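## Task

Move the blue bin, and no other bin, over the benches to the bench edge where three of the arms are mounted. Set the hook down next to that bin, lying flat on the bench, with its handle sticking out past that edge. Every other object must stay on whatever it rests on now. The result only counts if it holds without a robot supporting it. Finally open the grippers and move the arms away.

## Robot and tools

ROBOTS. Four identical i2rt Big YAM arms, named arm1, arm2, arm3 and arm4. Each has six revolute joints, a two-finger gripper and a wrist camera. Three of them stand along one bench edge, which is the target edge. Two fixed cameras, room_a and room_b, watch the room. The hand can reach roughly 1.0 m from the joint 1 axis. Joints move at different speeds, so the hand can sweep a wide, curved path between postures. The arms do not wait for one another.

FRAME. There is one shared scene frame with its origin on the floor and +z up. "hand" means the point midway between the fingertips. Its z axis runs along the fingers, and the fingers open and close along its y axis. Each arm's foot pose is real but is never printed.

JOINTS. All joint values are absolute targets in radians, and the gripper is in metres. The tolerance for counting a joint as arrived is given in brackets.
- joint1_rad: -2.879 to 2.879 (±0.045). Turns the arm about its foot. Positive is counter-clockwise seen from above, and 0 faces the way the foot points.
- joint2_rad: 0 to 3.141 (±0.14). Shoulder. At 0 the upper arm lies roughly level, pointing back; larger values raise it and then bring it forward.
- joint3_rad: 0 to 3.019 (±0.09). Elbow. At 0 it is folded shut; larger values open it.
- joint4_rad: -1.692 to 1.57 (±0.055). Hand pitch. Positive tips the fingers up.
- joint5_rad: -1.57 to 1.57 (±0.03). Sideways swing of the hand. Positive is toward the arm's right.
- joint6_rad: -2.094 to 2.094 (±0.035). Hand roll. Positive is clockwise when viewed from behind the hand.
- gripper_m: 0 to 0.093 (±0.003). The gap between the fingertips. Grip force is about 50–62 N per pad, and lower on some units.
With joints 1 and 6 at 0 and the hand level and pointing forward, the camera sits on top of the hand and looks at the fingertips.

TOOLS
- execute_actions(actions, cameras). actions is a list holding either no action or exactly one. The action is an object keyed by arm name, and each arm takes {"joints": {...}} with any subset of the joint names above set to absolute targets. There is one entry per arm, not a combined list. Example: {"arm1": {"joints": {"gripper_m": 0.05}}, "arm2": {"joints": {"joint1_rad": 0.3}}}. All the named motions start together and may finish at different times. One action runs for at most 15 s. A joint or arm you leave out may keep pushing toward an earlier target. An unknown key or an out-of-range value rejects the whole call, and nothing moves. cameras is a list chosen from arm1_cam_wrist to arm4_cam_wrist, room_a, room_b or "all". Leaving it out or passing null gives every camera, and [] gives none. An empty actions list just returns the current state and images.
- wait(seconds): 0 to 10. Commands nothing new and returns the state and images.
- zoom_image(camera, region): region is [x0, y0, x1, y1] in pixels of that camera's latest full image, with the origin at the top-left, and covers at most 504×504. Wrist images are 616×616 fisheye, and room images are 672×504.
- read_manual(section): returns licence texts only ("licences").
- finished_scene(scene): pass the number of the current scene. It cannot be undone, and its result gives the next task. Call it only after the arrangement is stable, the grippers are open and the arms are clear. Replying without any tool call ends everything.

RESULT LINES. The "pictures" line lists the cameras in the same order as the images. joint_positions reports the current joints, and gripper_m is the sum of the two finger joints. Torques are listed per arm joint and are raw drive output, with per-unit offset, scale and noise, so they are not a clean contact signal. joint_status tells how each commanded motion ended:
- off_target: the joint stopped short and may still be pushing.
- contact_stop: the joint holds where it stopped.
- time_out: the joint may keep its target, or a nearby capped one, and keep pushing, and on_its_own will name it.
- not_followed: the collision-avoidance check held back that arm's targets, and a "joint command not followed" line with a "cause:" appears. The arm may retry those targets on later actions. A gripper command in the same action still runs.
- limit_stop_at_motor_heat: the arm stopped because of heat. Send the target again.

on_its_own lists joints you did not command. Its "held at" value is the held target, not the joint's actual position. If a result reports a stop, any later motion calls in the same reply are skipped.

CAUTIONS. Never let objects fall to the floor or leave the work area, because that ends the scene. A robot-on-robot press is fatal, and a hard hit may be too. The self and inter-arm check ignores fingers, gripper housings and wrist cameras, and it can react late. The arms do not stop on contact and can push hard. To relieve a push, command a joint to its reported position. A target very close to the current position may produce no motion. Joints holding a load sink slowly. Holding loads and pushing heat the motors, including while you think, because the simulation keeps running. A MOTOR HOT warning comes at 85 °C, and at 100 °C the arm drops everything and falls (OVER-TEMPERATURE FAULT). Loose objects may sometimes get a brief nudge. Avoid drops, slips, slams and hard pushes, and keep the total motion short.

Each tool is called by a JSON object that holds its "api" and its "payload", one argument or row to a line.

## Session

{"api": "execute_actions", "payload": {
  "actions": []
}}

Scene clock: 0.00 s.
Joint torques (N m, as the arm reports them, + toward a larger angle): no reading
Motor temperatures (°C, as the motors report them): arm1=[21 28 30 22 21 21] | arm2=[23 26 26 21 22 21] | arm3=[20 25 28 21 23 23] | arm4=[21 22 29 21 23 23]
arm1.joint_positions: joint1_rad=+0.606 joint2_rad=+0.518 joint3_rad=+1.322 joint4_rad=-1.624 joint5_rad=+0.312 joint6_rad=-0.131 gripper_m=+0.095
arm1.joint_status: not commanded
arm1.hand: x=-0.7299 y=-0.4273 z=+1.2487 quat_wxyz=(-0.323, +0.788, -0.478, -0.214) (m; scene frame)
arm2.joint_positions: joint1_rad=-0.852 joint2_rad=+0.609 joint3_rad=+1.704 joint4_rad=-1.530 joint5_rad=+0.300 joint6_rad=+0.800 gripper_m=+0.095
arm2.joint_status: not commanded
arm2.hand: x=+0.3633 y=-0.5259 z=+1.4305 quat_wxyz=(-0.453, -0.054, -0.833, -0.312) (m; scene frame)
arm3.joint_positions: joint1_rad=-0.481 joint2_rad=+0.609 joint3_rad=+1.637 joint4_rad=-1.162 joint5_rad=-0.121 joint6_rad=-0.159 gripper_m=+0.094
arm3.joint_status: not commanded
arm3.hand: x=+1.2780 y=-0.4341 z=+1.4760 quat_wxyz=(-0.578, +0.456, -0.593, -0.326) (m; scene frame)
arm4.joint_positions: joint1_rad=+0.642 joint2_rad=+0.603 joint3_rad=+1.663 joint4_rad=-1.486 joint5_rad=-0.243 joint6_rad=-0.403 gripper_m=+0.094
arm4.joint_status: not commanded
arm4.hand: x=-0.6137 y=+1.6844 z=+1.3777 quat_wxyz=(-0.480, -0.177, -0.816, +0.269) (m; scene frame)
pictures: arm1_cam_wrist, arm2_cam_wrist, arm3_cam_wrist, arm4_cam_wrist, room_a, room_b
Images, in order (width x height): arm1_cam_wrist 616x616, arm2_cam_wrist 616x616, arm3_cam_wrist 616x616, arm4_cam_wrist 616x616, room_a 672x504, room_b 672x504.

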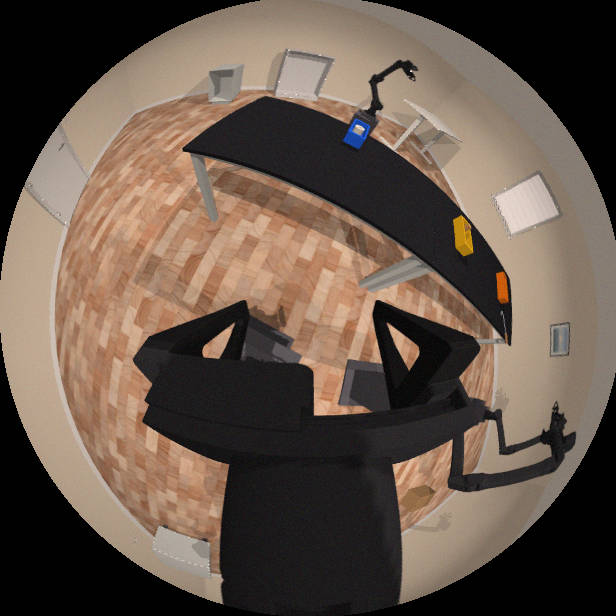

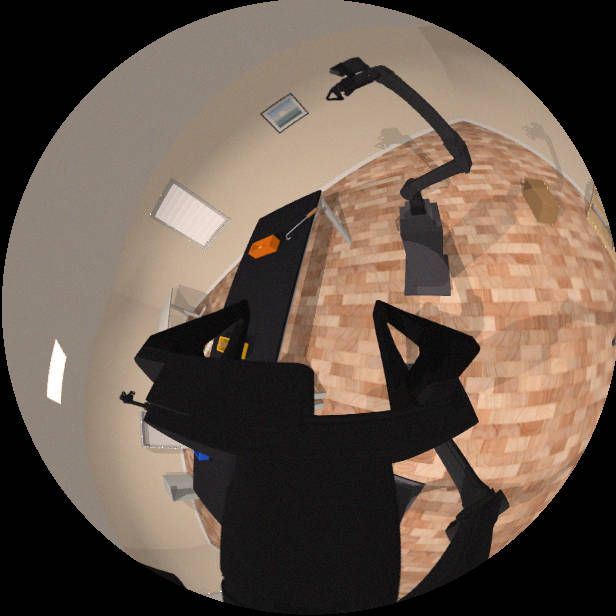

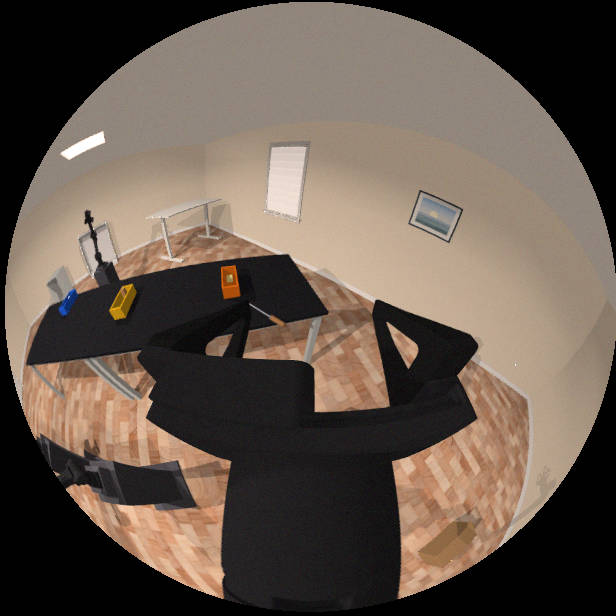

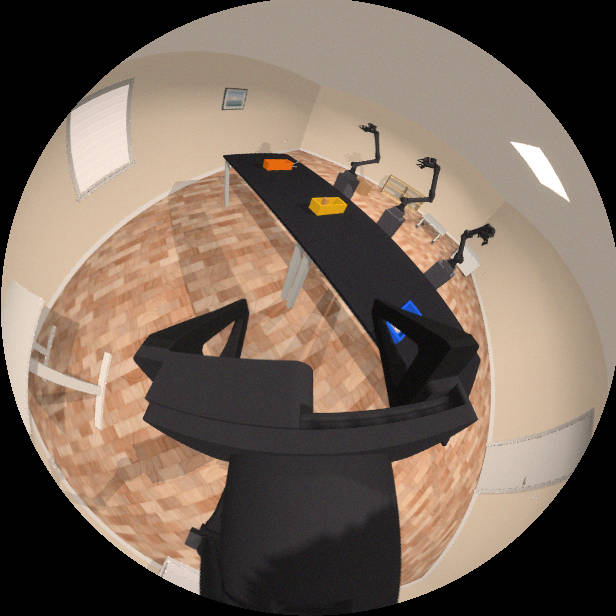

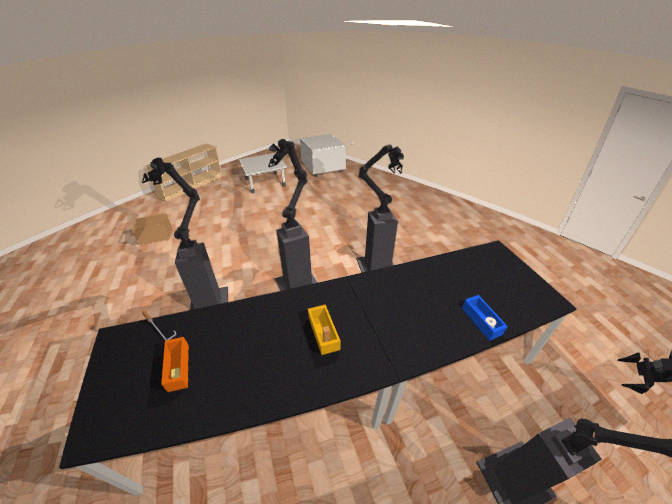

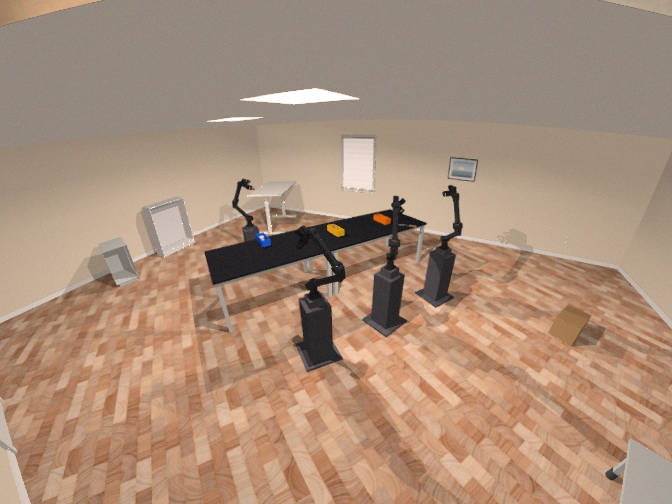

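{"api": "execute_actions", "payload": {
  "actions": [
    {"arm3":{"joints":{"joint1_rad":-0.445,"joint2_rad":2.38,"joint3_rad":1.69,"joint4_rad":0.86,"joint5_rad":-1.02,"joint6_rad":0}},"arm4":{"joints":{"joint1_rad":0.0,"joint2_rad":1.95,"joint3_rad":0.75,"joint4_rad":1.2,"joint5_rad":0,"joint6_rad":0,"gripper_m":0.06}},"arm2":{"joints":{"joint1_rad":0,"joint2_rad":2.2,"joint3_rad":1.99,"joint4_rad":0.7,"joint5_rad":-0.7,"joint6_rad":0}},"arm1":{"joints":{"joint1_rad":0.4,"joint2_rad":2.2,"joint3_rad":1.78,"joint4_rad":0.78,"joint5_rad":-0.62,"joint6_rad":0}}}
  ],
  "cameras": ["arm3_cam_wrist","arm4_cam_wrist","room_a"]
}}

Scene clock: 9.53 s.
Joint torques (N m, as the arm reports them, + toward a larger angle): arm1=[ -0.85 -22.12  12.16   3.29   0.11   0.26] | arm2=[ -1.31 -19.84  11.44   2.33  -0.03  -0.07] | arm3=[  1.11 -25.2   10.04   2.3    0.     0.06] | arm4=[  1.85 -12.14   5.17   2.29   0.05   0.04]
Motor temperatures (°C, as the motors report them): arm1=[21 28 32 22 21 21] | arm2=[23 27 27 21 22 21] | arm3=[20 26 30 21 23 23] | arm4=[21 22 31 21 23 23]
arm1.joint_positions: joint1_rad=+0.405 joint2_rad=+2.199 joint3_rad=+1.762 joint4_rad=+0.759 joint5_rad=-0.617 joint6_rad=-0.010 gripper_m=+0.095
arm1.joint_status: all done
arm1.hand: x=-1.0341 y=+0.2007 z=+1.0719 quat_wxyz=(-0.327, +0.592, -0.140, -0.723) (m; scene frame)
arm2.joint_positions: joint1_rad=+0.009 joint2_rad=+2.192 joint3_rad=+1.963 joint4_rad=+0.687 joint5_rad=-0.697 joint6_rad=+0.007 gripper_m=+0.095
arm2.joint_status: all done
arm2.hand: x=-0.0064 y=+0.2292 z=+1.1953 quat_wxyz=(-0.381, +0.566, -0.101, -0.724) (m; scene frame)
arm3.joint_positions: joint1_rad=-0.451 joint2_rad=+2.375 joint3_rad=+1.683 joint4_rad=+0.845 joint5_rad=-1.017 joint6_rad=-0.008 gripper_m=+0.094
arm3.joint_status: all done
arm3.hand: x=+1.4545 y=+0.1701 z=+0.9122 quat_wxyz=(-0.414, +0.609, -0.292, -0.610) (m; scene frame)
arm4.joint_positions: joint1_rad=-0.007 joint2_rad=+1.929 joint3_rad=+0.744 joint4_rad=+1.179 joint5_rad=-0.001 joint6_rad=-0.013 gripper_m=+0.060
arm4.joint_status: all done
arm4.hand: x=-0.7723 y=+1.1810 z=+0.8515 quat_wxyz=(-0.481, -0.514, -0.485, +0.519) (m; scene frame)
pictures: arm3_cam_wrist, arm4_cam_wrist, room_a
Images, in order (width x height): arm3_cam_wrist 616x616, arm4_cam_wrist 616x616, room_a 672x504.

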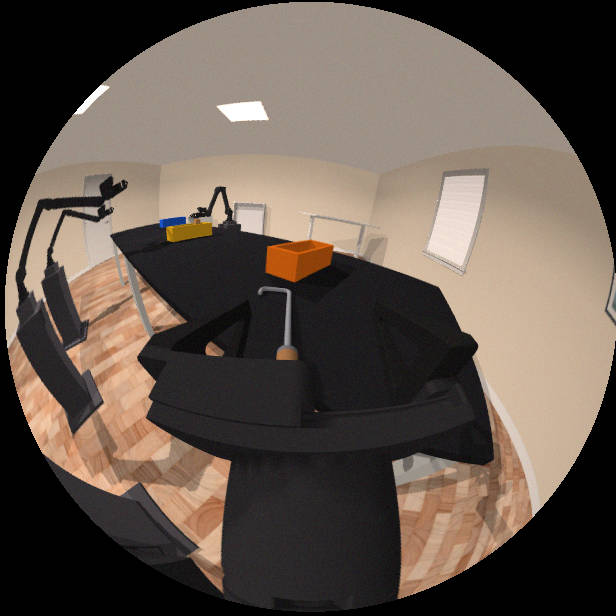

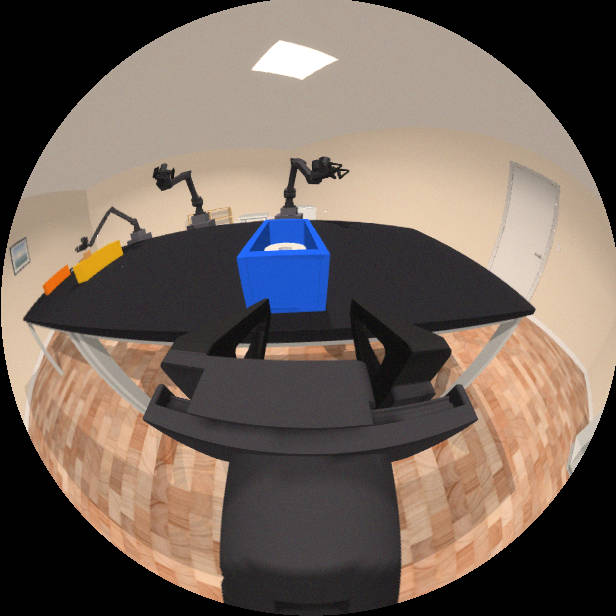

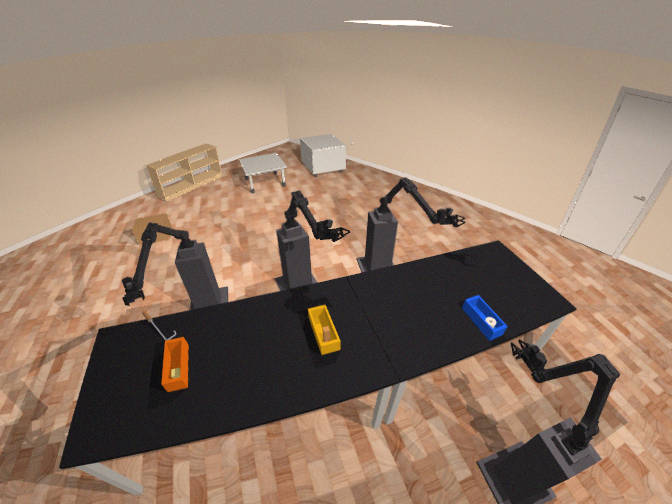

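{"api": "execute_actions", "payload": {
  "actions": [
    {"arm3":{"joints":{"joint2_rad":2.52,"joint3_rad":1.66,"joint5_rad":-1.07}},"arm4":{"joints":{"joint1_rad":0.05,"joint2_rad":2.133,"joint3_rad":1.178,"joint4_rad":0.82}}}
  ],
  "cameras": ["arm3_cam_wrist","arm4_cam_wrist"]
}}

Scene clock: 16.70 s.
Joint torques (N m, as the arm reports them, + toward a larger angle): arm1=[ -0.83 -21.75  12.24   3.29   0.11   0.25] | arm2=[ -1.27 -19.61  11.39   2.18  -0.05  -0.06] | arm3=[  1.49 -25.54   8.62   2.16  -0.08   0.07] | arm4=[  0.95 -17.15   8.59   0.94   0.11  -0.02]
Motor temperatures (°C, as the motors report them): arm1=[21 30 34 22 21 21] | arm2=[23 28 30 21 22 21] | arm3=[20 28 31 21 23 23] | arm4=[21 23 31 21 23 23]
arm1.joint_positions: joint1_rad=+0.405 joint2_rad=+2.199 joint3_rad=+1.762 joint4_rad=+0.759 joint5_rad=-0.617 joint6_rad=-0.010 gripper_m=+0.095
arm1.joint_status: not commanded
arm1.hand: x=-1.0341 y=+0.2007 z=+1.0719 quat_wxyz=(-0.327, +0.592, -0.140, -0.723) (m; scene frame)
arm2.joint_positions: joint1_rad=+0.009 joint2_rad=+2.192 joint3_rad=+1.963 joint4_rad=+0.687 joint5_rad=-0.697 joint6_rad=+0.007 gripper_m=+0.095
arm2.joint_status: not commanded
arm2.hand: x=-0.0064 y=+0.2292 z=+1.1953 quat_wxyz=(-0.381, +0.566, -0.101, -0.724) (m; scene frame)
arm3.joint_positions: joint1_rad=-0.451 joint2_rad=+2.522 joint3_rad=+1.654 joint4_rad=+0.852 joint5_rad=-1.068 joint6_rad=-0.008 gripper_m=+0.094
arm3.joint_status: all done
arm3.hand: x=+1.4395 y=+0.1518 z=+0.7876 quat_wxyz=(-0.340, +0.622, -0.337, -0.620) (m; scene frame)
arm4.joint_positions: joint1_rad=+0.053 joint2_rad=+2.125 joint3_rad=+1.146 joint4_rad=+0.835 joint5_rad=-0.002 joint6_rad=-0.008 gripper_m=+0.060
arm4.joint_status: all done
arm4.hand: x=-0.7362 y=+1.0520 z=+0.8104 quat_wxyz=(-0.462, -0.533, -0.533, +0.466) (m; scene frame)
pictures: arm3_cam_wrist, arm4_cam_wrist
Images, in order (width x height): arm3_cam_wrist 616x616, arm4_cam_wrist 616x616.

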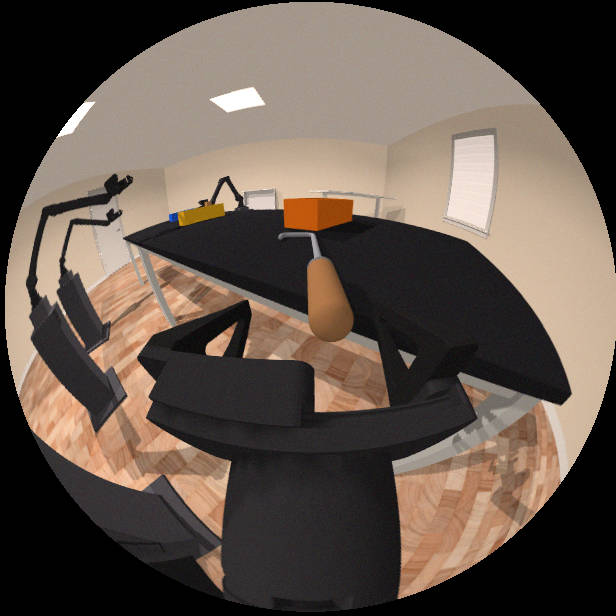

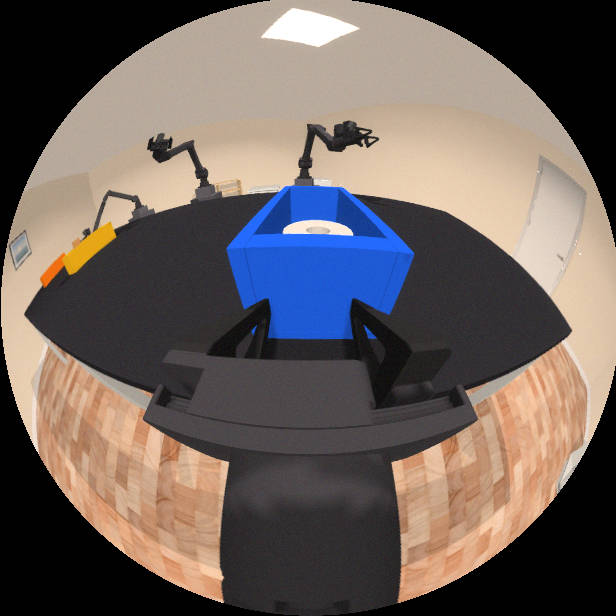

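{"api": "execute_actions", "payload": {
  "actions": [
    {"arm3":{"joints":{"joint1_rad":-0.42,"joint2_rad":2.575,"joint3_rad":1.81,"joint4_rad":0.78,"gripper_m":0.07}},"arm4":{"joints":{"joint1_rad":0.035,"joint2_rad":2.303,"joint3_rad":1.57,"joint4_rad":0.61}}}
  ],
  "cameras": ["arm3_cam_wrist"]
}}

Scene clock: 22.43 s.
Joint torques (N m, as the arm reports them, + toward a larger angle): arm1=[ -0.8  -21.73  12.23   3.28   0.11   0.25] | arm2=[ -1.55 -19.86  11.41   2.37  -0.04  -0.07] | arm3=[  1.   -25.24  12.04   1.37  -0.03   0.06] | arm4=[  0.6  -19.1   10.92   0.97   0.16  -0.11]
Motor temperatures (°C, as the motors report them): arm1=[21 31 35 22 21 21] | arm2=[23 29 31 21 22 21] | arm3=[20 29 31 21 23 23] | arm4=[21 24 33 21 23 23]
arm1.joint_positions: joint1_rad=+0.405 joint2_rad=+2.199 joint3_rad=+1.762 joint4_rad=+0.759 joint5_rad=-0.617 joint6_rad=-0.010 gripper_m=+0.095
arm1.joint_status: not commanded
arm1.hand: x=-1.0341 y=+0.2007 z=+1.0719 quat_wxyz=(-0.327, +0.592, -0.140, -0.723) (m; scene frame)
arm2.joint_positions: joint1_rad=+0.009 joint2_rad=+2.192 joint3_rad=+1.963 joint4_rad=+0.687 joint5_rad=-0.697 joint6_rad=+0.007 gripper_m=+0.095
arm2.joint_status: not commanded
arm2.hand: x=-0.0064 y=+0.2292 z=+1.1953 quat_wxyz=(-0.381, +0.566, -0.101, -0.724) (m; scene frame)
arm3.joint_positions: joint1_rad=-0.421 joint2_rad=+2.552 joint3_rad=+1.774 joint4_rad=+0.789 joint5_rad=-1.068 joint6_rad=-0.008 gripper_m=+0.070
arm3.joint_status: all done
arm3.hand: x=+1.4302 y=+0.1849 z=+0.8048 quat_wxyz=(-0.340, +0.627, -0.318, -0.625) (m; scene frame)
arm4.joint_positions: joint1_rad=+0.042 joint2_rad=+2.281 joint3_rad=+1.525 joint4_rad=+0.623 joint5_rad=-0.003 joint6_rad=+0.002 gripper_m=+0.060
arm4.joint_status: all done
arm4.hand: x=-0.7464 y=+0.9456 z=+0.8256 quat_wxyz=(-0.465, -0.536, -0.525, +0.470) (m; scene frame)
pictures: arm3_cam_wrist
Images, in order (width x height): arm3_cam_wrist 616x616.

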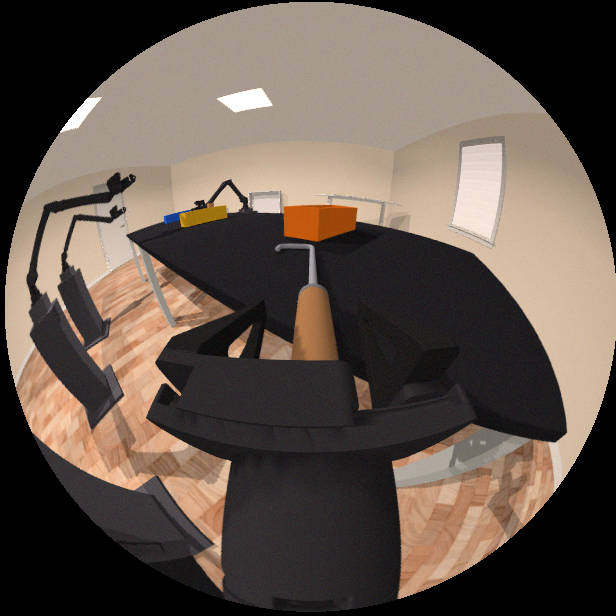

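{"api": "execute_actions", "payload": {
  "actions": [
    {"arm3":{"joints":{"joint2_rad":2.6}},"arm4":{"joints":{"joint2_rad":2.545,"joint3_rad":2.04,"joint4_rad":0.38}}}
  ],
  "cameras": []
}}

{"api": "execute_actions", "payload": {
  "actions": [
    {"arm3":{"joints":{"gripper_m":0}},"arm4":{"joints":{"joint2_rad":2.82,"joint3_rad":2.6,"joint4_rad":0.1}}}
  ],
  "cameras": ["arm3_cam_wrist"]
}}

{"api": "execute_actions", "payload": {
  "actions": [
    {"arm3":{"joints":{"joint2_rad":2.5,"joint6_rad":1.57}},"arm4":{"joints":{"joint2_rad":2.3,"joint3_rad":1.57,"joint4_rad":0.8}}}
  ],
  "cameras": ["arm3_cam_wrist","room_a"]
}}

Scene clock: 35.80 s.
Joint torques (N m, as the arm reports them, + toward a larger angle): arm1=[ -0.84 -21.75  12.23   3.28   0.11   0.25] | arm2=[ -1.58 -19.31  11.44   2.26  -0.02  -0.06] | arm3=[  0.76 -23.98  11.82   1.4   -0.04   0.06] | arm4=[  0.63 -21.72  12.98   1.05   0.17  -0.19]
Motor temperatures (°C, as the motors report them): arm1=[21 33 36 22 21 21] | arm2=[23 31 33 21 22 21] | arm3=[20 30 33 21 23 23] | arm4=[21 27 38 21 23 23]
arm1.joint_positions: joint1_rad=+0.405 joint2_rad=+2.199 joint3_rad=+1.762 joint4_rad=+0.759 joint5_rad=-0.617 joint6_rad=-0.010 gripper_m=+0.095
arm1.joint_status: not commanded
arm1.hand: x=-1.0341 y=+0.2007 z=+1.0719 quat_wxyz=(-0.327, +0.592, -0.140, -0.723) (m; scene frame)
arm2.joint_positions: joint1_rad=+0.009 joint2_rad=+2.192 joint3_rad=+1.963 joint4_rad=+0.687 joint5_rad=-0.697 joint6_rad=+0.007 gripper_m=+0.095
arm2.joint_status: not commanded
arm2.hand: x=-0.0064 y=+0.2292 z=+1.1953 quat_wxyz=(-0.381, +0.566, -0.101, -0.724) (m; scene frame)
arm3.joint_positions: joint1_rad=-0.421 joint2_rad=+2.568 joint3_rad=+1.774 joint4_rad=+0.789 joint5_rad=-1.068 joint6_rad=-0.008 gripper_m=+0.070
arm3.joint_status: all done
arm3.hand: x=+1.4295 y=+0.1834 z=+0.7926 quat_wxyz=(-0.334, +0.627, -0.324, -0.625) (m; scene frame)
arm4.joint_positions: joint1_rad=+0.041 joint2_rad=+2.516 joint3_rad=+1.984 joint4_rad=+0.392 joint5_rad=-0.003 joint6_rad=+0.011 gripper_m=+0.060
arm4.joint_status: all done
arm4.hand: x=-0.7485 y=+0.8463 z=+0.8169 quat_wxyz=(-0.466, -0.540, -0.524, +0.466) (m; scene frame)
pictures: none
No camera images: the call's "cameras" was empty. Leave "cameras" out to get every camera's image.

Scene clock: 37.13 s.
Joint torques (N m, as the arm reports them, + toward a larger angle): arm1=[ -0.82 -21.76  12.24   3.29   0.11   0.25] | arm2=[ -1.57 -19.9   11.4    2.29  -0.03  -0.08] | arm3=[  0.87 -24.33  11.91   1.43  -0.06   0.04] | arm4=[  0.63 -23.68  14.25   1.01   0.14  -0.2 ]
Motor temperatures (°C, as the motors report them): arm1=[21 33 36 22 21 21] | arm2=[23 31 33 21 22 21] | arm3=[20 30 34 21 23 23] | arm4=[21 27 39 21 23 23]
arm1.joint_positions: joint1_rad=+0.405 joint2_rad=+2.199 joint3_rad=+1.762 joint4_rad=+0.759 joint5_rad=-0.617 joint6_rad=-0.010 gripper_m=+0.095
arm1.joint_status: not commanded
arm1.hand: x=-1.0341 y=+0.2007 z=+1.0719 quat_wxyz=(-0.327, +0.592, -0.140, -0.723) (m; scene frame)
arm2.joint_positions: joint1_rad=+0.009 joint2_rad=+2.192 joint3_rad=+1.963 joint4_rad=+0.687 joint5_rad=-0.697 joint6_rad=+0.007 gripper_m=+0.095
arm2.joint_status: not commanded
arm2.hand: x=-0.0064 y=+0.2292 z=+1.1953 quat_wxyz=(-0.381, +0.566, -0.101, -0.724) (m; scene frame)
arm3.joint_positions: joint1_rad=-0.421 joint2_rad=+2.568 joint3_rad=+1.774 joint4_rad=+0.789 joint5_rad=-1.068 joint6_rad=-0.008 gripper_m=+0.030
arm3.joint_status: gripper_m off_target (ended at +0.030, target +0.000)
arm3.hand: x=+1.4295 y=+0.1834 z=+0.7926 quat_wxyz=(-0.334, +0.627, -0.324, -0.625) (m; scene frame)
arm4.joint_positions: joint1_rad=+0.041 joint2_rad=+2.786 joint3_rad=+2.538 joint4_rad=+0.112 joint5_rad=-0.002 joint6_rad=+0.011 gripper_m=+0.060
arm4.joint_status: all done
arm4.hand: x=-0.7500 y=+0.7732 z=+0.8190 quat_wxyz=(-0.466, -0.539, -0.523, +0.467) (m; scene frame)
pictures: arm3_cam_wrist
Images, in order (width x height): arm3_cam_wrist 616x616.

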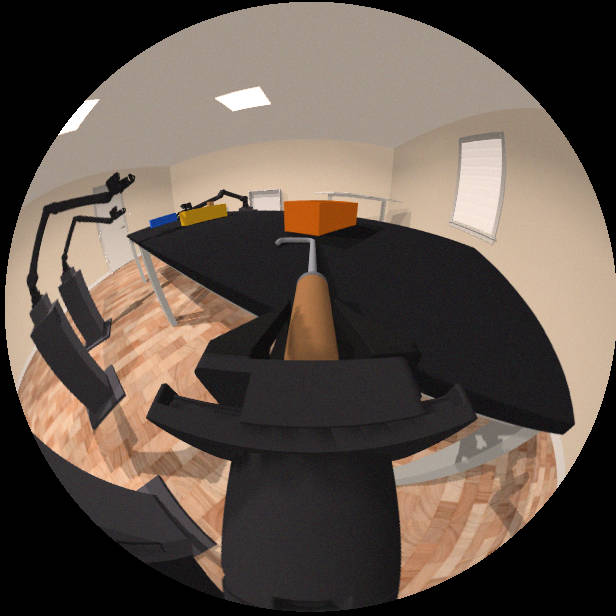

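Scene clock: 39.30 s.
Joint torques (N m, as the arm reports them, + toward a larger angle): arm1=[ -0.84 -21.75  12.25   3.29   0.11   0.25] | arm2=[ -1.71 -19.45  11.5    2.3   -0.03  -0.07] | arm3=[  0.81 -30.26  12.21   2.2    0.05   0.12] | arm4=[  0.64 -21.21   8.37   1.95   0.14  -0.2 ]
Motor temperatures (°C, as the motors report them): arm1=[21 33 36 22 21 21] | arm2=[23 31 33 21 22 21] | arm3=[20 31 34 21 23 23] | arm4=[21 28 39 21 23 23]
arm1.joint_positions: joint1_rad=+0.405 joint2_rad=+2.199 joint3_rad=+1.762 joint4_rad=+0.759 joint5_rad=-0.617 joint6_rad=-0.010 gripper_m=+0.095
arm1.joint_status: not commanded
arm1.hand: x=-1.0341 y=+0.2007 z=+1.0719 quat_wxyz=(-0.327, +0.592, -0.140, -0.723) (m; scene frame)
arm2.joint_positions: joint1_rad=+0.009 joint2_rad=+2.192 joint3_rad=+1.963 joint4_rad=+0.687 joint5_rad=-0.697 joint6_rad=+0.007 gripper_m=+0.095
arm2.joint_status: not commanded
arm2.hand: x=-0.0064 y=+0.2292 z=+1.1953 quat_wxyz=(-0.381, +0.566, -0.101, -0.724) (m; scene frame)
arm3.joint_positions: joint1_rad=-0.421 joint2_rad=+2.540 joint3_rad=+1.774 joint4_rad=+0.772 joint5_rad=-1.070 joint6_rad=+1.547 gripper_m=+0.030
arm3.joint_status: all done
arm3.hand: x=+1.4306 y=+0.1859 z=+0.8120 quat_wxyz=(+0.198, +0.223, -0.667, -0.683) (m; scene frame)
arm4.joint_positions: joint1_rad=+0.041 joint2_rad=+2.308 joint3_rad=+1.562 joint4_rad=+0.788 joint5_rad=-0.002 joint6_rad=+0.011 gripper_m=+0.060
arm4.joint_status: all done
arm4.hand: x=-0.7471 y=+0.9349 z=+0.8630 quat_wxyz=(-0.511, -0.495, -0.480, +0.512) (m; scene frame)
pictures: arm3_cam_wrist, room_a
Images, in order (width x height): arm3_cam_wrist 616x616, room_a 672x504.

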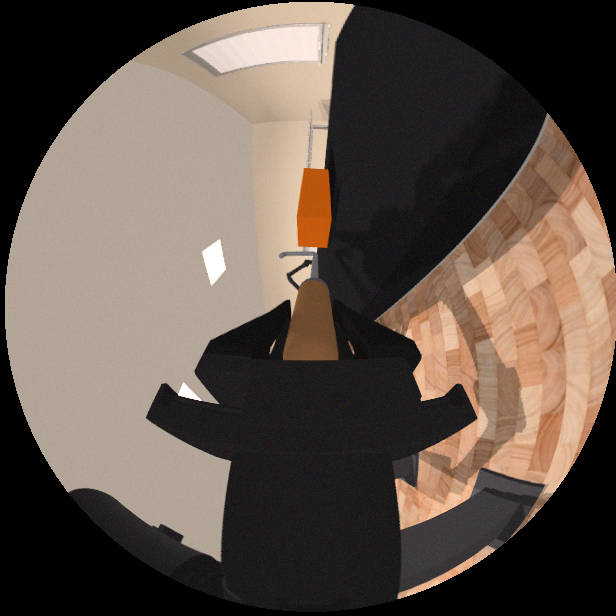

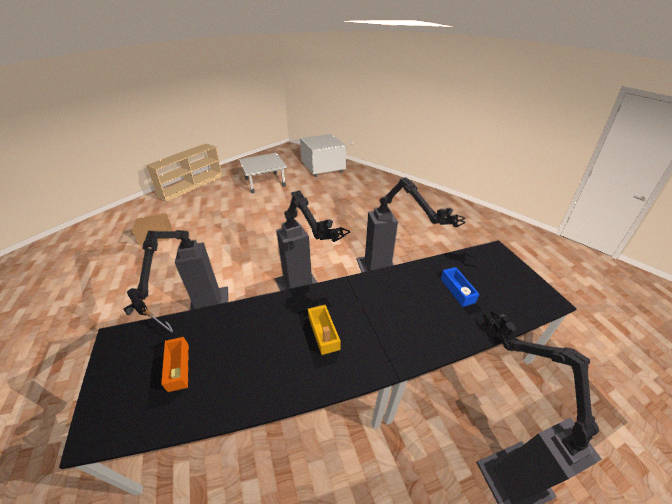

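{"api": "execute_actions", "payload": {
  "actions": [
    {"arm3":{"joints":{"joint2_rad":2.4,"joint3_rad":2.0,"joint4_rad":0.5}},"arm4":{"joints":{"joint2_rad":1.0,"joint3_rad":1,"joint4_rad":0}}}
  ],
  "cameras": []
}}

{"api": "execute_actions", "payload": {
  "actions": [
    {"arm3":{"joints":{"joint1_rad":0.735,"joint5_rad":0.7}}}
  ],
  "cameras": []
}}

{"api": "execute_actions", "payload": {
  "actions": [
    {"arm3":{"joints":{"joint2_rad":2.58,"joint4_rad":0.68}}}
  ],
  "cameras": ["arm3_cam_wrist","room_a"]
}}

Scene clock: 48.80 s.
Joint torques (N m, as the arm reports them, + toward a larger angle): arm1=[ -0.85 -21.73  12.24   3.29   0.11   0.25] | arm2=[ -1.86 -19.43  11.45   2.34  -0.03  -0.05] | arm3=[  0.92 -28.4   15.69   2.21  -0.01   0.12] | arm4=[ 0.56 -5.3   9.09  0.9   0.14 -0.2 ]
Motor temperatures (°C, as the motors report them): arm1=[21 34 37 22 21 21] | arm2=[23 32 34 21 22 21] | arm3=[20 32 35 21 23 23] | arm4=[21 29 38 21 23 23]
arm1.joint_positions: joint1_rad=+0.405 joint2_rad=+2.199 joint3_rad=+1.762 joint4_rad=+0.759 joint5_rad=-0.617 joint6_rad=-0.010 gripper_m=+0.095
arm1.joint_status: not commanded
arm1.hand: x=-1.0341 y=+0.2007 z=+1.0719 quat_wxyz=(-0.327, +0.592, -0.140, -0.723) (m; scene frame)
arm2.joint_positions: joint1_rad=+0.009 joint2_rad=+2.192 joint3_rad=+1.963 joint4_rad=+0.687 joint5_rad=-0.697 joint6_rad=+0.007 gripper_m=+0.095
arm2.joint_status: not commanded
arm2.hand: x=-0.0064 y=+0.2292 z=+1.1953 quat_wxyz=(-0.381, +0.566, -0.101, -0.724) (m; scene frame)
arm3.joint_positions: joint1_rad=-0.421 joint2_rad=+2.413 joint3_rad=+1.942 joint4_rad=+0.490 joint5_rad=-1.069 joint6_rad=+1.548 gripper_m=+0.030
arm3.joint_status: all done
arm3.hand: x=+1.4489 y=+0.2220 z=+0.9492 quat_wxyz=(+0.195, +0.226, -0.664, -0.686) (m; scene frame)
arm4.joint_positions: joint1_rad=+0.041 joint2_rad=+0.982 joint3_rad=+1.014 joint4_rad=+0.014 joint5_rad=-0.002 joint6_rad=+0.011 gripper_m=+0.060
arm4.joint_status: all done
arm4.hand: x=-0.7417 y=+1.2946 z=+1.2513 quat_wxyz=(-0.512, -0.494, -0.479, +0.513) (m; scene frame)
pictures: none
No camera images: the call's "cameras" was empty. Leave "cameras" out to get every camera's image.

Scene clock: 51.77 s.
Joint torques (N m, as the arm reports them, + toward a larger angle): arm1=[ -0.82 -21.71  12.24   3.28   0.11   0.25] | arm2=[ -1.57 -19.62  11.41   2.23  -0.04  -0.09] | arm3=[ -0.12 -29.4   15.58   3.2    0.13   0.25] | arm4=[ 0.57 -5.23  9.13  0.9   0.14 -0.2 ]
Motor temperatures (°C, as the motors report them): arm1=[21 34 37 22 21 21] | arm2=[23 32 34 21 22 21] | arm3=[20 33 36 21 24 23] | arm4=[21 28 38 21 23 23]
arm1.joint_positions: joint1_rad=+0.405 joint2_rad=+2.199 joint3_rad=+1.762 joint4_rad=+0.759 joint5_rad=-0.617 joint6_rad=-0.010 gripper_m=+0.095
arm1.joint_status: not commanded
arm1.hand: x=-1.0341 y=+0.2007 z=+1.0719 quat_wxyz=(-0.327, +0.592, -0.140, -0.723) (m; scene frame)
arm2.joint_positions: joint1_rad=+0.009 joint2_rad=+2.192 joint3_rad=+1.963 joint4_rad=+0.687 joint5_rad=-0.697 joint6_rad=+0.007 gripper_m=+0.095
arm2.joint_status: not commanded
arm2.hand: x=-0.0064 y=+0.2292 z=+1.1953 quat_wxyz=(-0.381, +0.566, -0.101, -0.724) (m; scene frame)
arm3.joint_positions: joint1_rad=+0.740 joint2_rad=+2.419 joint3_rad=+1.942 joint4_rad=+0.472 joint5_rad=+0.698 joint6_rad=+1.536 gripper_m=+0.030
arm3.joint_status: all done
arm3.hand: x=+0.7137 y=+0.1567 z=+0.9360 quat_wxyz=(-0.016, +0.015, -0.704, -0.710) (m; scene frame)
arm4.joint_positions: joint1_rad=+0.041 joint2_rad=+0.982 joint3_rad=+1.014 joint4_rad=+0.014 joint5_rad=-0.002 joint6_rad=+0.011 gripper_m=+0.060
arm4.joint_status: not commanded
arm4.hand: x=-0.7417 y=+1.2946 z=+1.2513 quat_wxyz=(-0.512, -0.494, -0.479, +0.513) (m; scene frame)
pictures: none
No camera images: the call's "cameras" was empty. Leave "cameras" out to get every camera's image.

Scene clock: 53.00 s.
Joint torques (N m, as the arm reports them, + toward a larger angle): arm1=[ -0.84 -21.76  12.23   3.29   0.11   0.25] | arm2=[ -1.06 -19.44  11.4    2.39  -0.03  -0.09] | arm3=[ -0.02 -31.33  14.43   2.8    0.14   0.01] | arm4=[ 0.56 -5.24  9.12  0.89  0.14 -0.2 ]
Motor temperatures (°C, as the motors report them): arm1=[21 34 37 22 21 21] | arm2=[23 32 34 21 22 21] | arm3=[20 33 36 21 24 23] | arm4=[21 28 38 21 23 23]
arm1.joint_positions: joint1_rad=+0.405 joint2_rad=+2.199 joint3_rad=+1.762 joint4_rad=+0.759 joint5_rad=-0.617 joint6_rad=-0.010 gripper_m=+0.095
arm1.joint_status: not commanded
arm1.hand: x=-1.0341 y=+0.2007 z=+1.0719 quat_wxyz=(-0.327, +0.592, -0.140, -0.723) (m; scene frame)
arm2.joint_positions: joint1_rad=+0.009 joint2_rad=+2.192 joint3_rad=+1.963 joint4_rad=+0.687 joint5_rad=-0.697 joint6_rad=+0.007 gripper_m=+0.095
arm2.joint_status: not commanded
arm2.hand: x=-0.0064 y=+0.2292 z=+1.1953 quat_wxyz=(-0.381, +0.566, -0.101, -0.724) (m; scene frame)
arm3.joint_positions: joint1_rad=+0.740 joint2_rad=+2.620 joint3_rad=+1.942 joint4_rad=+0.660 joint5_rad=+0.698 joint6_rad=+1.555 gripper_m=+0.030
arm3.joint_status: all done
arm3.hand: x=+0.7199 y=+0.1518 z=+0.8004 quat_wxyz=(-0.012, +0.011, -0.707, -0.707) (m; scene frame)
arm4.joint_positions: joint1_rad=+0.041 joint2_rad=+0.982 joint3_rad=+1.014 joint4_rad=+0.014 joint5_rad=-0.002 joint6_rad=+0.011 gripper_m=+0.060
arm4.joint_status: not commanded
arm4.hand: x=-0.7417 y=+1.2946 z=+1.2513 quat_wxyz=(-0.512, -0.494, -0.479, +0.513) (m; scene frame)
pictures: arm3_cam_wrist, room_a
Images, in order (width x height): arm3_cam_wrist 616x616, room_a 672x504.

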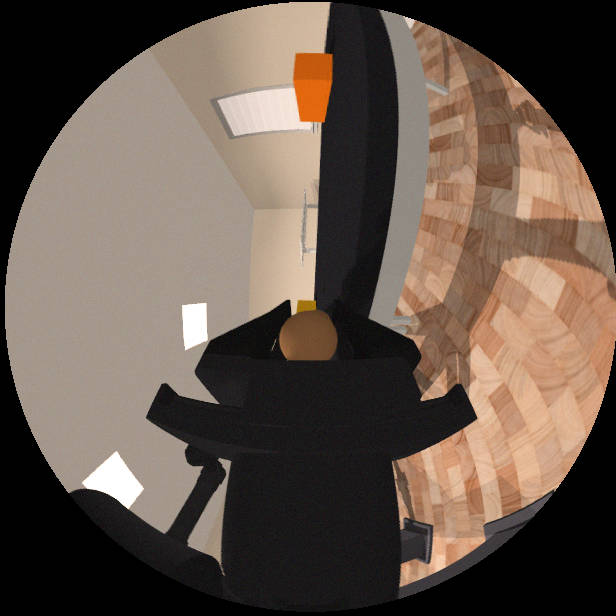

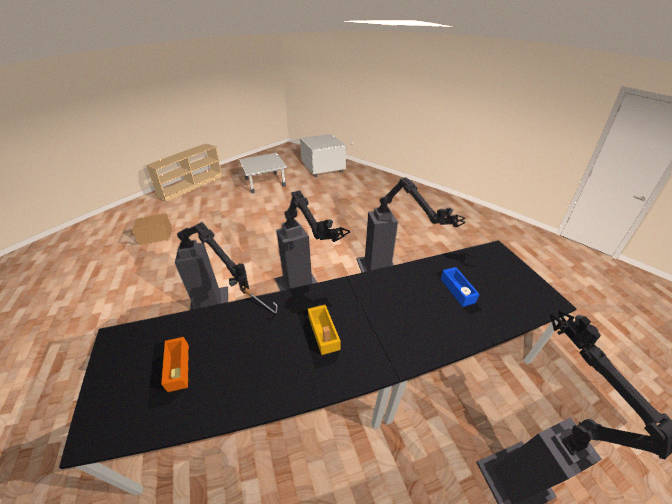

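{"api": "execute_actions", "payload": {
  "actions": [
    {"arm3":{"joints":{"joint2_rad":2.36,"joint6_rad":0}}}
  ],
  "cameras": ["room_a"]
}}

{"api": "execute_actions", "payload": {
  "actions": [
    {"arm3":{"joints":{"joint2_rad":2.64}}}
  ],
  "cameras": ["arm3_cam_wrist","room_a"]
}}

Scene clock: 59.33 s.
Joint torques (N m, as the arm reports them, + toward a larger angle): arm1=[ -0.84 -21.74  12.24   3.29   0.11   0.26] | arm2=[ -1.46 -19.91  11.32   2.37  -0.04  -0.1 ] | arm3=[  0.22 -29.26  14.96   3.04  -0.15  -0.1 ] | arm4=[ 0.6  -5.22  9.13  0.9   0.14 -0.2 ]
Motor temperatures (°C, as the motors report them): arm1=[21 35 37 22 21 21] | arm2=[23 33 34 21 22 21] | arm3=[20 34 37 22 23 23] | arm4=[21 27 38 21 23 23]
arm1.joint_positions: joint1_rad=+0.405 joint2_rad=+2.199 joint3_rad=+1.762 joint4_rad=+0.759 joint5_rad=-0.617 joint6_rad=-0.010 gripper_m=+0.095
arm1.joint_status: not commanded
arm1.hand: x=-1.0341 y=+0.2007 z=+1.0719 quat_wxyz=(-0.327, +0.592, -0.140, -0.723) (m; scene frame)
arm2.joint_positions: joint1_rad=+0.009 joint2_rad=+2.192 joint3_rad=+1.963 joint4_rad=+0.687 joint5_rad=-0.697 joint6_rad=+0.007 gripper_m=+0.095
arm2.joint_status: not commanded
arm2.hand: x=-0.0064 y=+0.2292 z=+1.1953 quat_wxyz=(-0.381, +0.566, -0.101, -0.724) (m; scene frame)
arm3.joint_positions: joint1_rad=+0.740 joint2_rad=+2.383 joint3_rad=+1.950 joint4_rad=+0.652 joint5_rad=+0.702 joint6_rad=+0.005 gripper_m=+0.030
arm3.joint_status: all done
arm3.hand: x=+0.7174 y=+0.1523 z=+1.0083 quat_wxyz=(-0.508, +0.416, -0.488, -0.575) (m; scene frame)
arm4.joint_positions: joint1_rad=+0.041 joint2_rad=+0.982 joint3_rad=+1.014 joint4_rad=+0.014 joint5_rad=-0.002 joint6_rad=+0.011 gripper_m=+0.060
arm4.joint_status: not commanded
arm4.hand: x=-0.7417 y=+1.2946 z=+1.2513 quat_wxyz=(-0.512, -0.494, -0.479, +0.513) (m; scene frame)
pictures: room_a
Images, in order (width x height): room_a 672x504.

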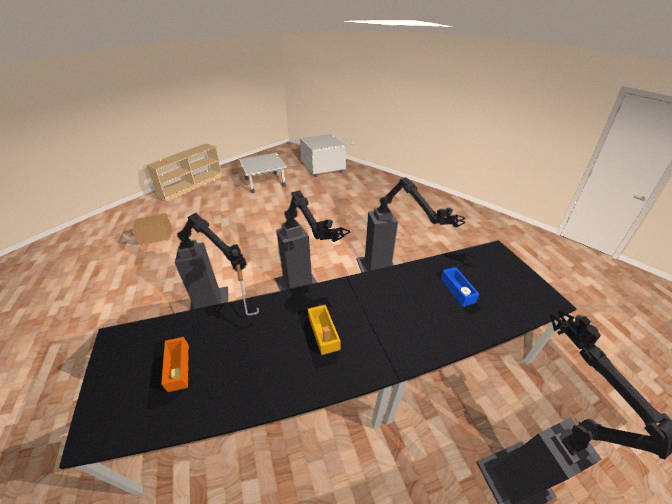

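Scene clock: 60.63 s.
Joint torques (N m, as the arm reports them, + toward a larger angle): arm1=[ -0.84 -21.73  12.23   3.29   0.11   0.25] | arm2=[ -1.16 -19.37  11.38   2.35  -0.03  -0.05] | arm3=[  0.26 -28.97  12.79   2.01   0.05  -0.13] | arm4=[ 0.57 -5.22  9.12  0.9   0.14 -0.2 ]
Motor temperatures (°C, as the motors report them): arm1=[21 35 37 22 21 21] | arm2=[23 33 34 21 22 21] | arm3=[20 34 37 22 23 23] | arm4=[21 27 38 21 23 23]
arm1.joint_positions: joint1_rad=+0.405 joint2_rad=+2.199 joint3_rad=+1.762 joint4_rad=+0.759 joint5_rad=-0.617 joint6_rad=-0.010 gripper_m=+0.095
arm1.joint_status: not commanded
arm1.hand: x=-1.0341 y=+0.2007 z=+1.0719 quat_wxyz=(-0.327, +0.592, -0.140, -0.723) (m; scene frame)
arm2.joint_positions: joint1_rad=+0.009 joint2_rad=+2.192 joint3_rad=+1.963 joint4_rad=+0.687 joint5_rad=-0.697 joint6_rad=+0.007 gripper_m=+0.095
arm2.joint_status: not commanded
arm2.hand: x=-0.0064 y=+0.2292 z=+1.1953 quat_wxyz=(-0.381, +0.566, -0.101, -0.724) (m; scene frame)
arm3.joint_positions: joint1_rad=+0.739 joint2_rad=+2.644 joint3_rad=+1.964 joint4_rad=+0.678 joint5_rad=+0.699 joint6_rad=+0.008 gripper_m=+0.030
arm3.joint_status: all done
arm3.hand: x=+0.7194 y=+0.1543 z=+0.7936 quat_wxyz=(-0.503, +0.496, -0.499, -0.502) (m; scene frame)
arm4.joint_positions: joint1_rad=+0.041 joint2_rad=+0.982 joint3_rad=+1.014 joint4_rad=+0.014 joint5_rad=-0.002 joint6_rad=+0.011 gripper_m=+0.060
arm4.joint_status: not commanded
arm4.hand: x=-0.7417 y=+1.2946 z=+1.2513 quat_wxyz=(-0.512, -0.494, -0.479, +0.513) (m; scene frame)
pictures: arm3_cam_wrist, room_a
Images, in order (width x height): arm3_cam_wrist 616x616, room_a 672x504.

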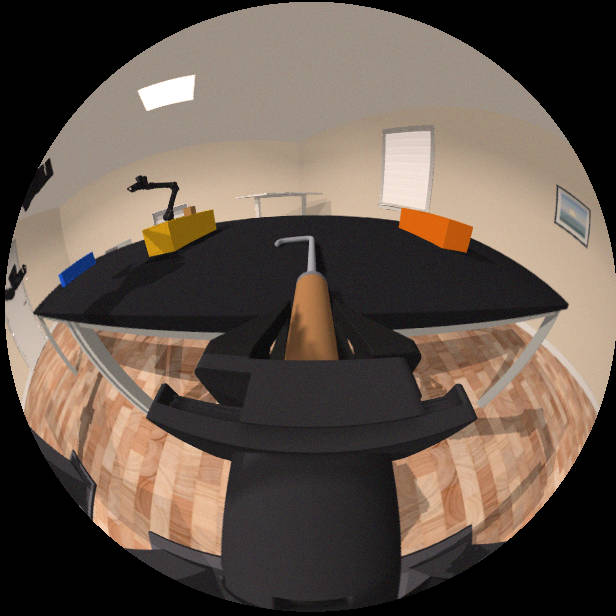

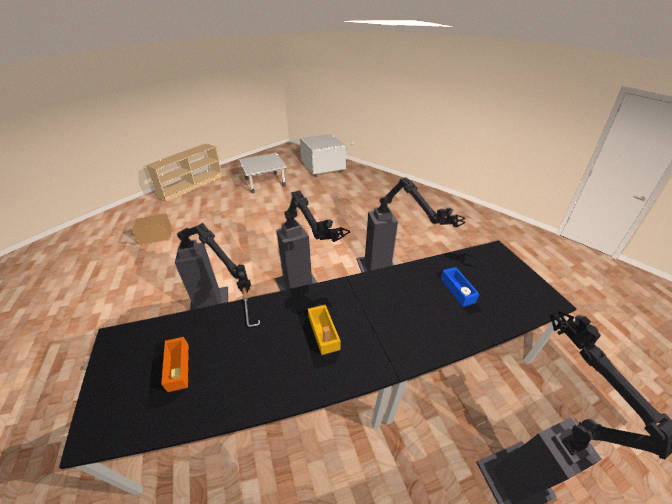

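{"api": "execute_actions", "payload": {
  "actions": [
    {"arm3":{"joints":{"gripper_m":0.093}}}
  ],
  "cameras": []
}}

{"api": "execute_actions", "payload": {
  "actions": [
    {"arm3":{"joints":{"joint2_rad":2.4}}}
  ],
  "cameras": []
}}

{"api": "execute_actions", "payload": {
  "actions": [
    {"arm3":{"joints":{"joint1_rad":-0.6,"joint2_rad":1.2,"joint3_rad":1.3,"joint4_rad":-0.5,"joint5_rad":0}},"arm2":{"joints":{"joint1_rad":-0.855,"joint2_rad":2.4}}}
  ],
  "cameras": []
}}

{"api": "execute_actions", "payload": {
  "actions": [
    {"arm2":{"joints":{"joint2_rad":2.68}}}
  ],
  "cameras": ["arm2_cam_wrist"]
}}

Scene clock: 67.43 s.
Joint torques (N m, as the arm reports them, + toward a larger angle): arm1=[ -0.85 -21.76  12.24   3.28   0.11   0.26] | arm2=[ -1.91 -19.88  11.42   2.3   -0.05  -0.09] | arm3=[  0.15 -28.39  12.71   2.09   0.07  -0.13] | arm4=[ 0.58 -5.23  9.13  0.9   0.14 -0.2 ]
Motor temperatures (°C, as the motors report them): arm1=[21 35 38 22 21 21] | arm2=[23 33 35 21 22 21] | arm3=[20 34 37 22 23 23] | arm4=[21 26 38 21 23 23]
arm1.joint_positions: joint1_rad=+0.405 joint2_rad=+2.199 joint3_rad=+1.762 joint4_rad=+0.759 joint5_rad=-0.617 joint6_rad=-0.010 gripper_m=+0.095
arm1.joint_status: not commanded
arm1.hand: x=-1.0341 y=+0.2007 z=+1.0719 quat_wxyz=(-0.327, +0.592, -0.140, -0.723) (m; scene frame)
arm2.joint_positions: joint1_rad=+0.009 joint2_rad=+2.192 joint3_rad=+1.963 joint4_rad=+0.687 joint5_rad=-0.697 joint6_rad=+0.007 gripper_m=+0.095
arm2.joint_status: not commanded
arm2.hand: x=-0.0064 y=+0.2292 z=+1.1953 quat_wxyz=(-0.381, +0.566, -0.101, -0.724) (m; scene frame)
arm3.joint_positions: joint1_rad=+0.739 joint2_rad=+2.643 joint3_rad=+1.964 joint4_rad=+0.678 joint5_rad=+0.699 joint6_rad=+0.008 gripper_m=+0.093
arm3.joint_status: all done
arm3.hand: x=+0.7193 y=+0.1544 z=+0.7946 quat_wxyz=(-0.503, +0.496, -0.499, -0.502) (m; scene frame)
arm4.joint_positions: joint1_rad=+0.041 joint2_rad=+0.982 joint3_rad=+1.014 joint4_rad=+0.014 joint5_rad=-0.002 joint6_rad=+0.011 gripper_m=+0.060
arm4.joint_status: not commanded
arm4.hand: x=-0.7417 y=+1.2946 z=+1.2513 quat_wxyz=(-0.512, -0.494, -0.479, +0.513) (m; scene frame)
pictures: none
No camera images: the call's "cameras" was empty. Leave "cameras" out to get every camera's image.

Scene clock: 68.87 s.
Joint torques (N m, as the arm reports them, + toward a larger angle): arm1=[ -0.82 -21.74  12.24   3.29   0.11   0.25] | arm2=[ -1.17 -19.54  11.44   2.25  -0.01  -0.08] | arm3=[ -0.11 -26.24  11.89   1.94  -0.06  -0.15] | arm4=[ 0.57 -5.26  9.13  0.89  0.14 -0.2 ]
Motor temperatures (°C, as the motors report them): arm1=[21 35 38 22 21 21] | arm2=[23 33 35 21 22 21] | arm3=[20 34 37 22 23 23] | arm4=[21 25 38 21 23 23]
arm1.joint_positions: joint1_rad=+0.405 joint2_rad=+2.199 joint3_rad=+1.762 joint4_rad=+0.759 joint5_rad=-0.617 joint6_rad=-0.010 gripper_m=+0.095
arm1.joint_status: not commanded
arm1.hand: x=-1.0341 y=+0.2007 z=+1.0719 quat_wxyz=(-0.327, +0.592, -0.140, -0.723) (m; scene frame)
arm2.joint_positions: joint1_rad=+0.009 joint2_rad=+2.192 joint3_rad=+1.963 joint4_rad=+0.687 joint5_rad=-0.697 joint6_rad=+0.007 gripper_m=+0.095
arm2.joint_status: not commanded
arm2.hand: x=-0.0064 y=+0.2292 z=+1.1953 quat_wxyz=(-0.381, +0.566, -0.101, -0.724) (m; scene frame)
arm3.joint_positions: joint1_rad=+0.739 joint2_rad=+2.378 joint3_rad=+1.988 joint4_rad=+0.679 joint5_rad=+0.699 joint6_rad=+0.008 gripper_m=+0.093
arm3.joint_status: all done
arm3.hand: x=+0.7161 y=+0.1537 z=+1.0395 quat_wxyz=(-0.506, +0.389, -0.483, -0.599) (m; scene frame)
arm4.joint_positions: joint1_rad=+0.041 joint2_rad=+0.982 joint3_rad=+1.014 joint4_rad=+0.014 joint5_rad=-0.002 joint6_rad=+0.011 gripper_m=+0.060
arm4.joint_status: not commanded
arm4.hand: x=-0.7417 y=+1.2946 z=+1.2513 quat_wxyz=(-0.512, -0.494, -0.479, +0.513) (m; scene frame)
pictures: none
No camera images: the call's "cameras" was empty. Leave "cameras" out to get every camera's image.

Scene clock: 71.03 s.
Joint torques (N m, as the arm reports them, + toward a larger angle): arm1=[ -0.81 -21.73  12.24   3.29   0.11   0.25] | arm2=[ -0.79 -21.55  10.73   2.15  -0.04  -0.08] | arm3=[  0.83 -10.03  11.53   1.82  -0.09  -0.09] | arm4=[ 0.58 -5.24  9.14  0.89  0.14 -0.2 ]
Motor temperatures (°C, as the motors report them): arm1=[21 35 38 22 21 21] | arm2=[23 33 35 21 22 21] | arm3=[20 33 37 21 23 23] | arm4=[21 25 38 21 23 23]
arm1.joint_positions: joint1_rad=+0.405 joint2_rad=+2.199 joint3_rad=+1.762 joint4_rad=+0.759 joint5_rad=-0.617 joint6_rad=-0.010 gripper_m=+0.095
arm1.joint_status: not commanded
arm1.hand: x=-1.0341 y=+0.2007 z=+1.0719 quat_wxyz=(-0.327, +0.592, -0.140, -0.723) (m; scene frame)
arm2.joint_positions: joint1_rad=-0.850 joint2_rad=+2.400 joint3_rad=+1.966 joint4_rad=+0.693 joint5_rad=-0.700 joint6_rad=+0.006 gripper_m=+0.095
arm2.joint_status: all done
arm2.hand: x=+0.7289 y=+0.1545 z=+1.0238 quat_wxyz=(-0.590, +0.485, -0.404, -0.504) (m; scene frame)
arm3.joint_positions: joint1_rad=-0.602 joint2_rad=+1.191 joint3_rad=+1.306 joint4_rad=-0.492 joint5_rad=+0.003 joint6_rad=+0.006 gripper_m=+0.093
arm3.joint_status: all done
arm3.hand: x=+1.5349 y=-0.1650 z=+1.2440 quat_wxyz=(-0.507, +0.364, -0.739, -0.255) (m; scene frame)
arm4.joint_positions: joint1_rad=+0.041 joint2_rad=+0.982 joint3_rad=+1.014 joint4_rad=+0.014 joint5_rad=-0.002 joint6_rad=+0.011 gripper_m=+0.060
arm4.joint_status: not commanded
arm4.hand: x=-0.7417 y=+1.2946 z=+1.2513 quat_wxyz=(-0.512, -0.494, -0.479, +0.513) (m; scene frame)
pictures: none
No camera images: the call's "cameras" was empty. Leave "cameras" out to get every camera's image.

Scene clock: 72.63 s.
Joint torques (N m, as the arm reports them, + toward a larger angle): arm1=[ -0.84 -21.75  12.23   3.28   0.11   0.26] | arm2=[ -0.57 -21.66   9.32   2.32  -0.15  -0.07] | arm3=[ 0.81 -9.02 11.36  1.86 -0.08 -0.08] | arm4=[ 0.57 -5.28  9.13  0.9   0.14 -0.2 ]
Motor temperatures (°C, as the motors report them): arm1=[21 35 38 22 21 21] | arm2=[23 33 34 21 22 21] | arm3=[20 33 37 21 23 23] | arm4=[21 25 38 21 23 23]
arm1.joint_positions: joint1_rad=+0.405 joint2_rad=+2.199 joint3_rad=+1.762 joint4_rad=+0.759 joint5_rad=-0.617 joint6_rad=-0.010 gripper_m=+0.095
arm1.joint_status: not commanded
arm1.hand: x=-1.0341 y=+0.2007 z=+1.0719 quat_wxyz=(-0.327, +0.592, -0.140, -0.723) (m; scene frame)
arm2.joint_positions: joint1_rad=-0.850 joint2_rad=+2.673 joint3_rad=+1.969 joint4_rad=+0.695 joint5_rad=-0.700 joint6_rad=+0.006 gripper_m=+0.095
arm2.joint_status: all done
arm2.hand: x=+0.7268 y=+0.1524 z=+0.7878 quat_wxyz=(-0.500, +0.497, -0.502, -0.501) (m; scene frame)
arm3.joint_positions: joint1_rad=-0.602 joint2_rad=+1.191 joint3_rad=+1.306 joint4_rad=-0.492 joint5_rad=+0.003 joint6_rad=+0.006 gripper_m=+0.093
arm3.joint_status: not commanded
arm3.hand: x=+1.5349 y=-0.1650 z=+1.2440 quat_wxyz=(-0.507, +0.364, -0.739, -0.255) (m; scene frame)
arm4.joint_positions: joint1_rad=+0.041 joint2_rad=+0.982 joint3_rad=+1.014 joint4_rad=+0.014 joint5_rad=-0.002 joint6_rad=+0.011 gripper_m=+0.060
arm4.joint_status: not commanded
arm4.hand: x=-0.7417 y=+1.2946 z=+1.2513 quat_wxyz=(-0.512, -0.494, -0.479, +0.513) (m; scene frame)
pictures: arm2_cam_wrist
Images, in order (width x height): arm2_cam_wrist 616x616.

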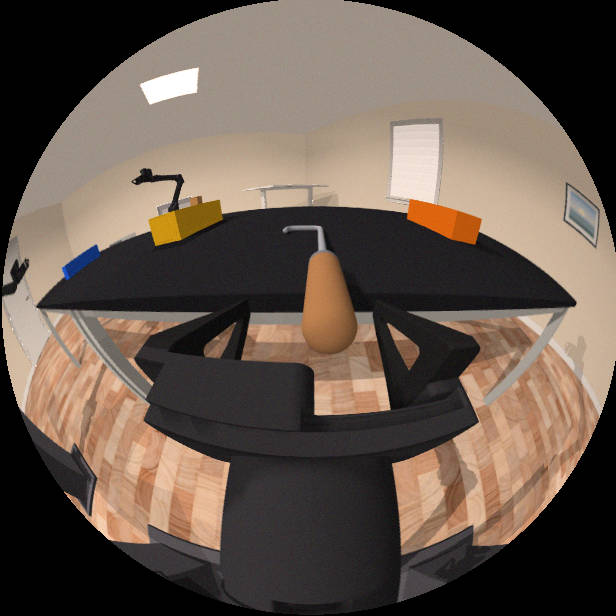

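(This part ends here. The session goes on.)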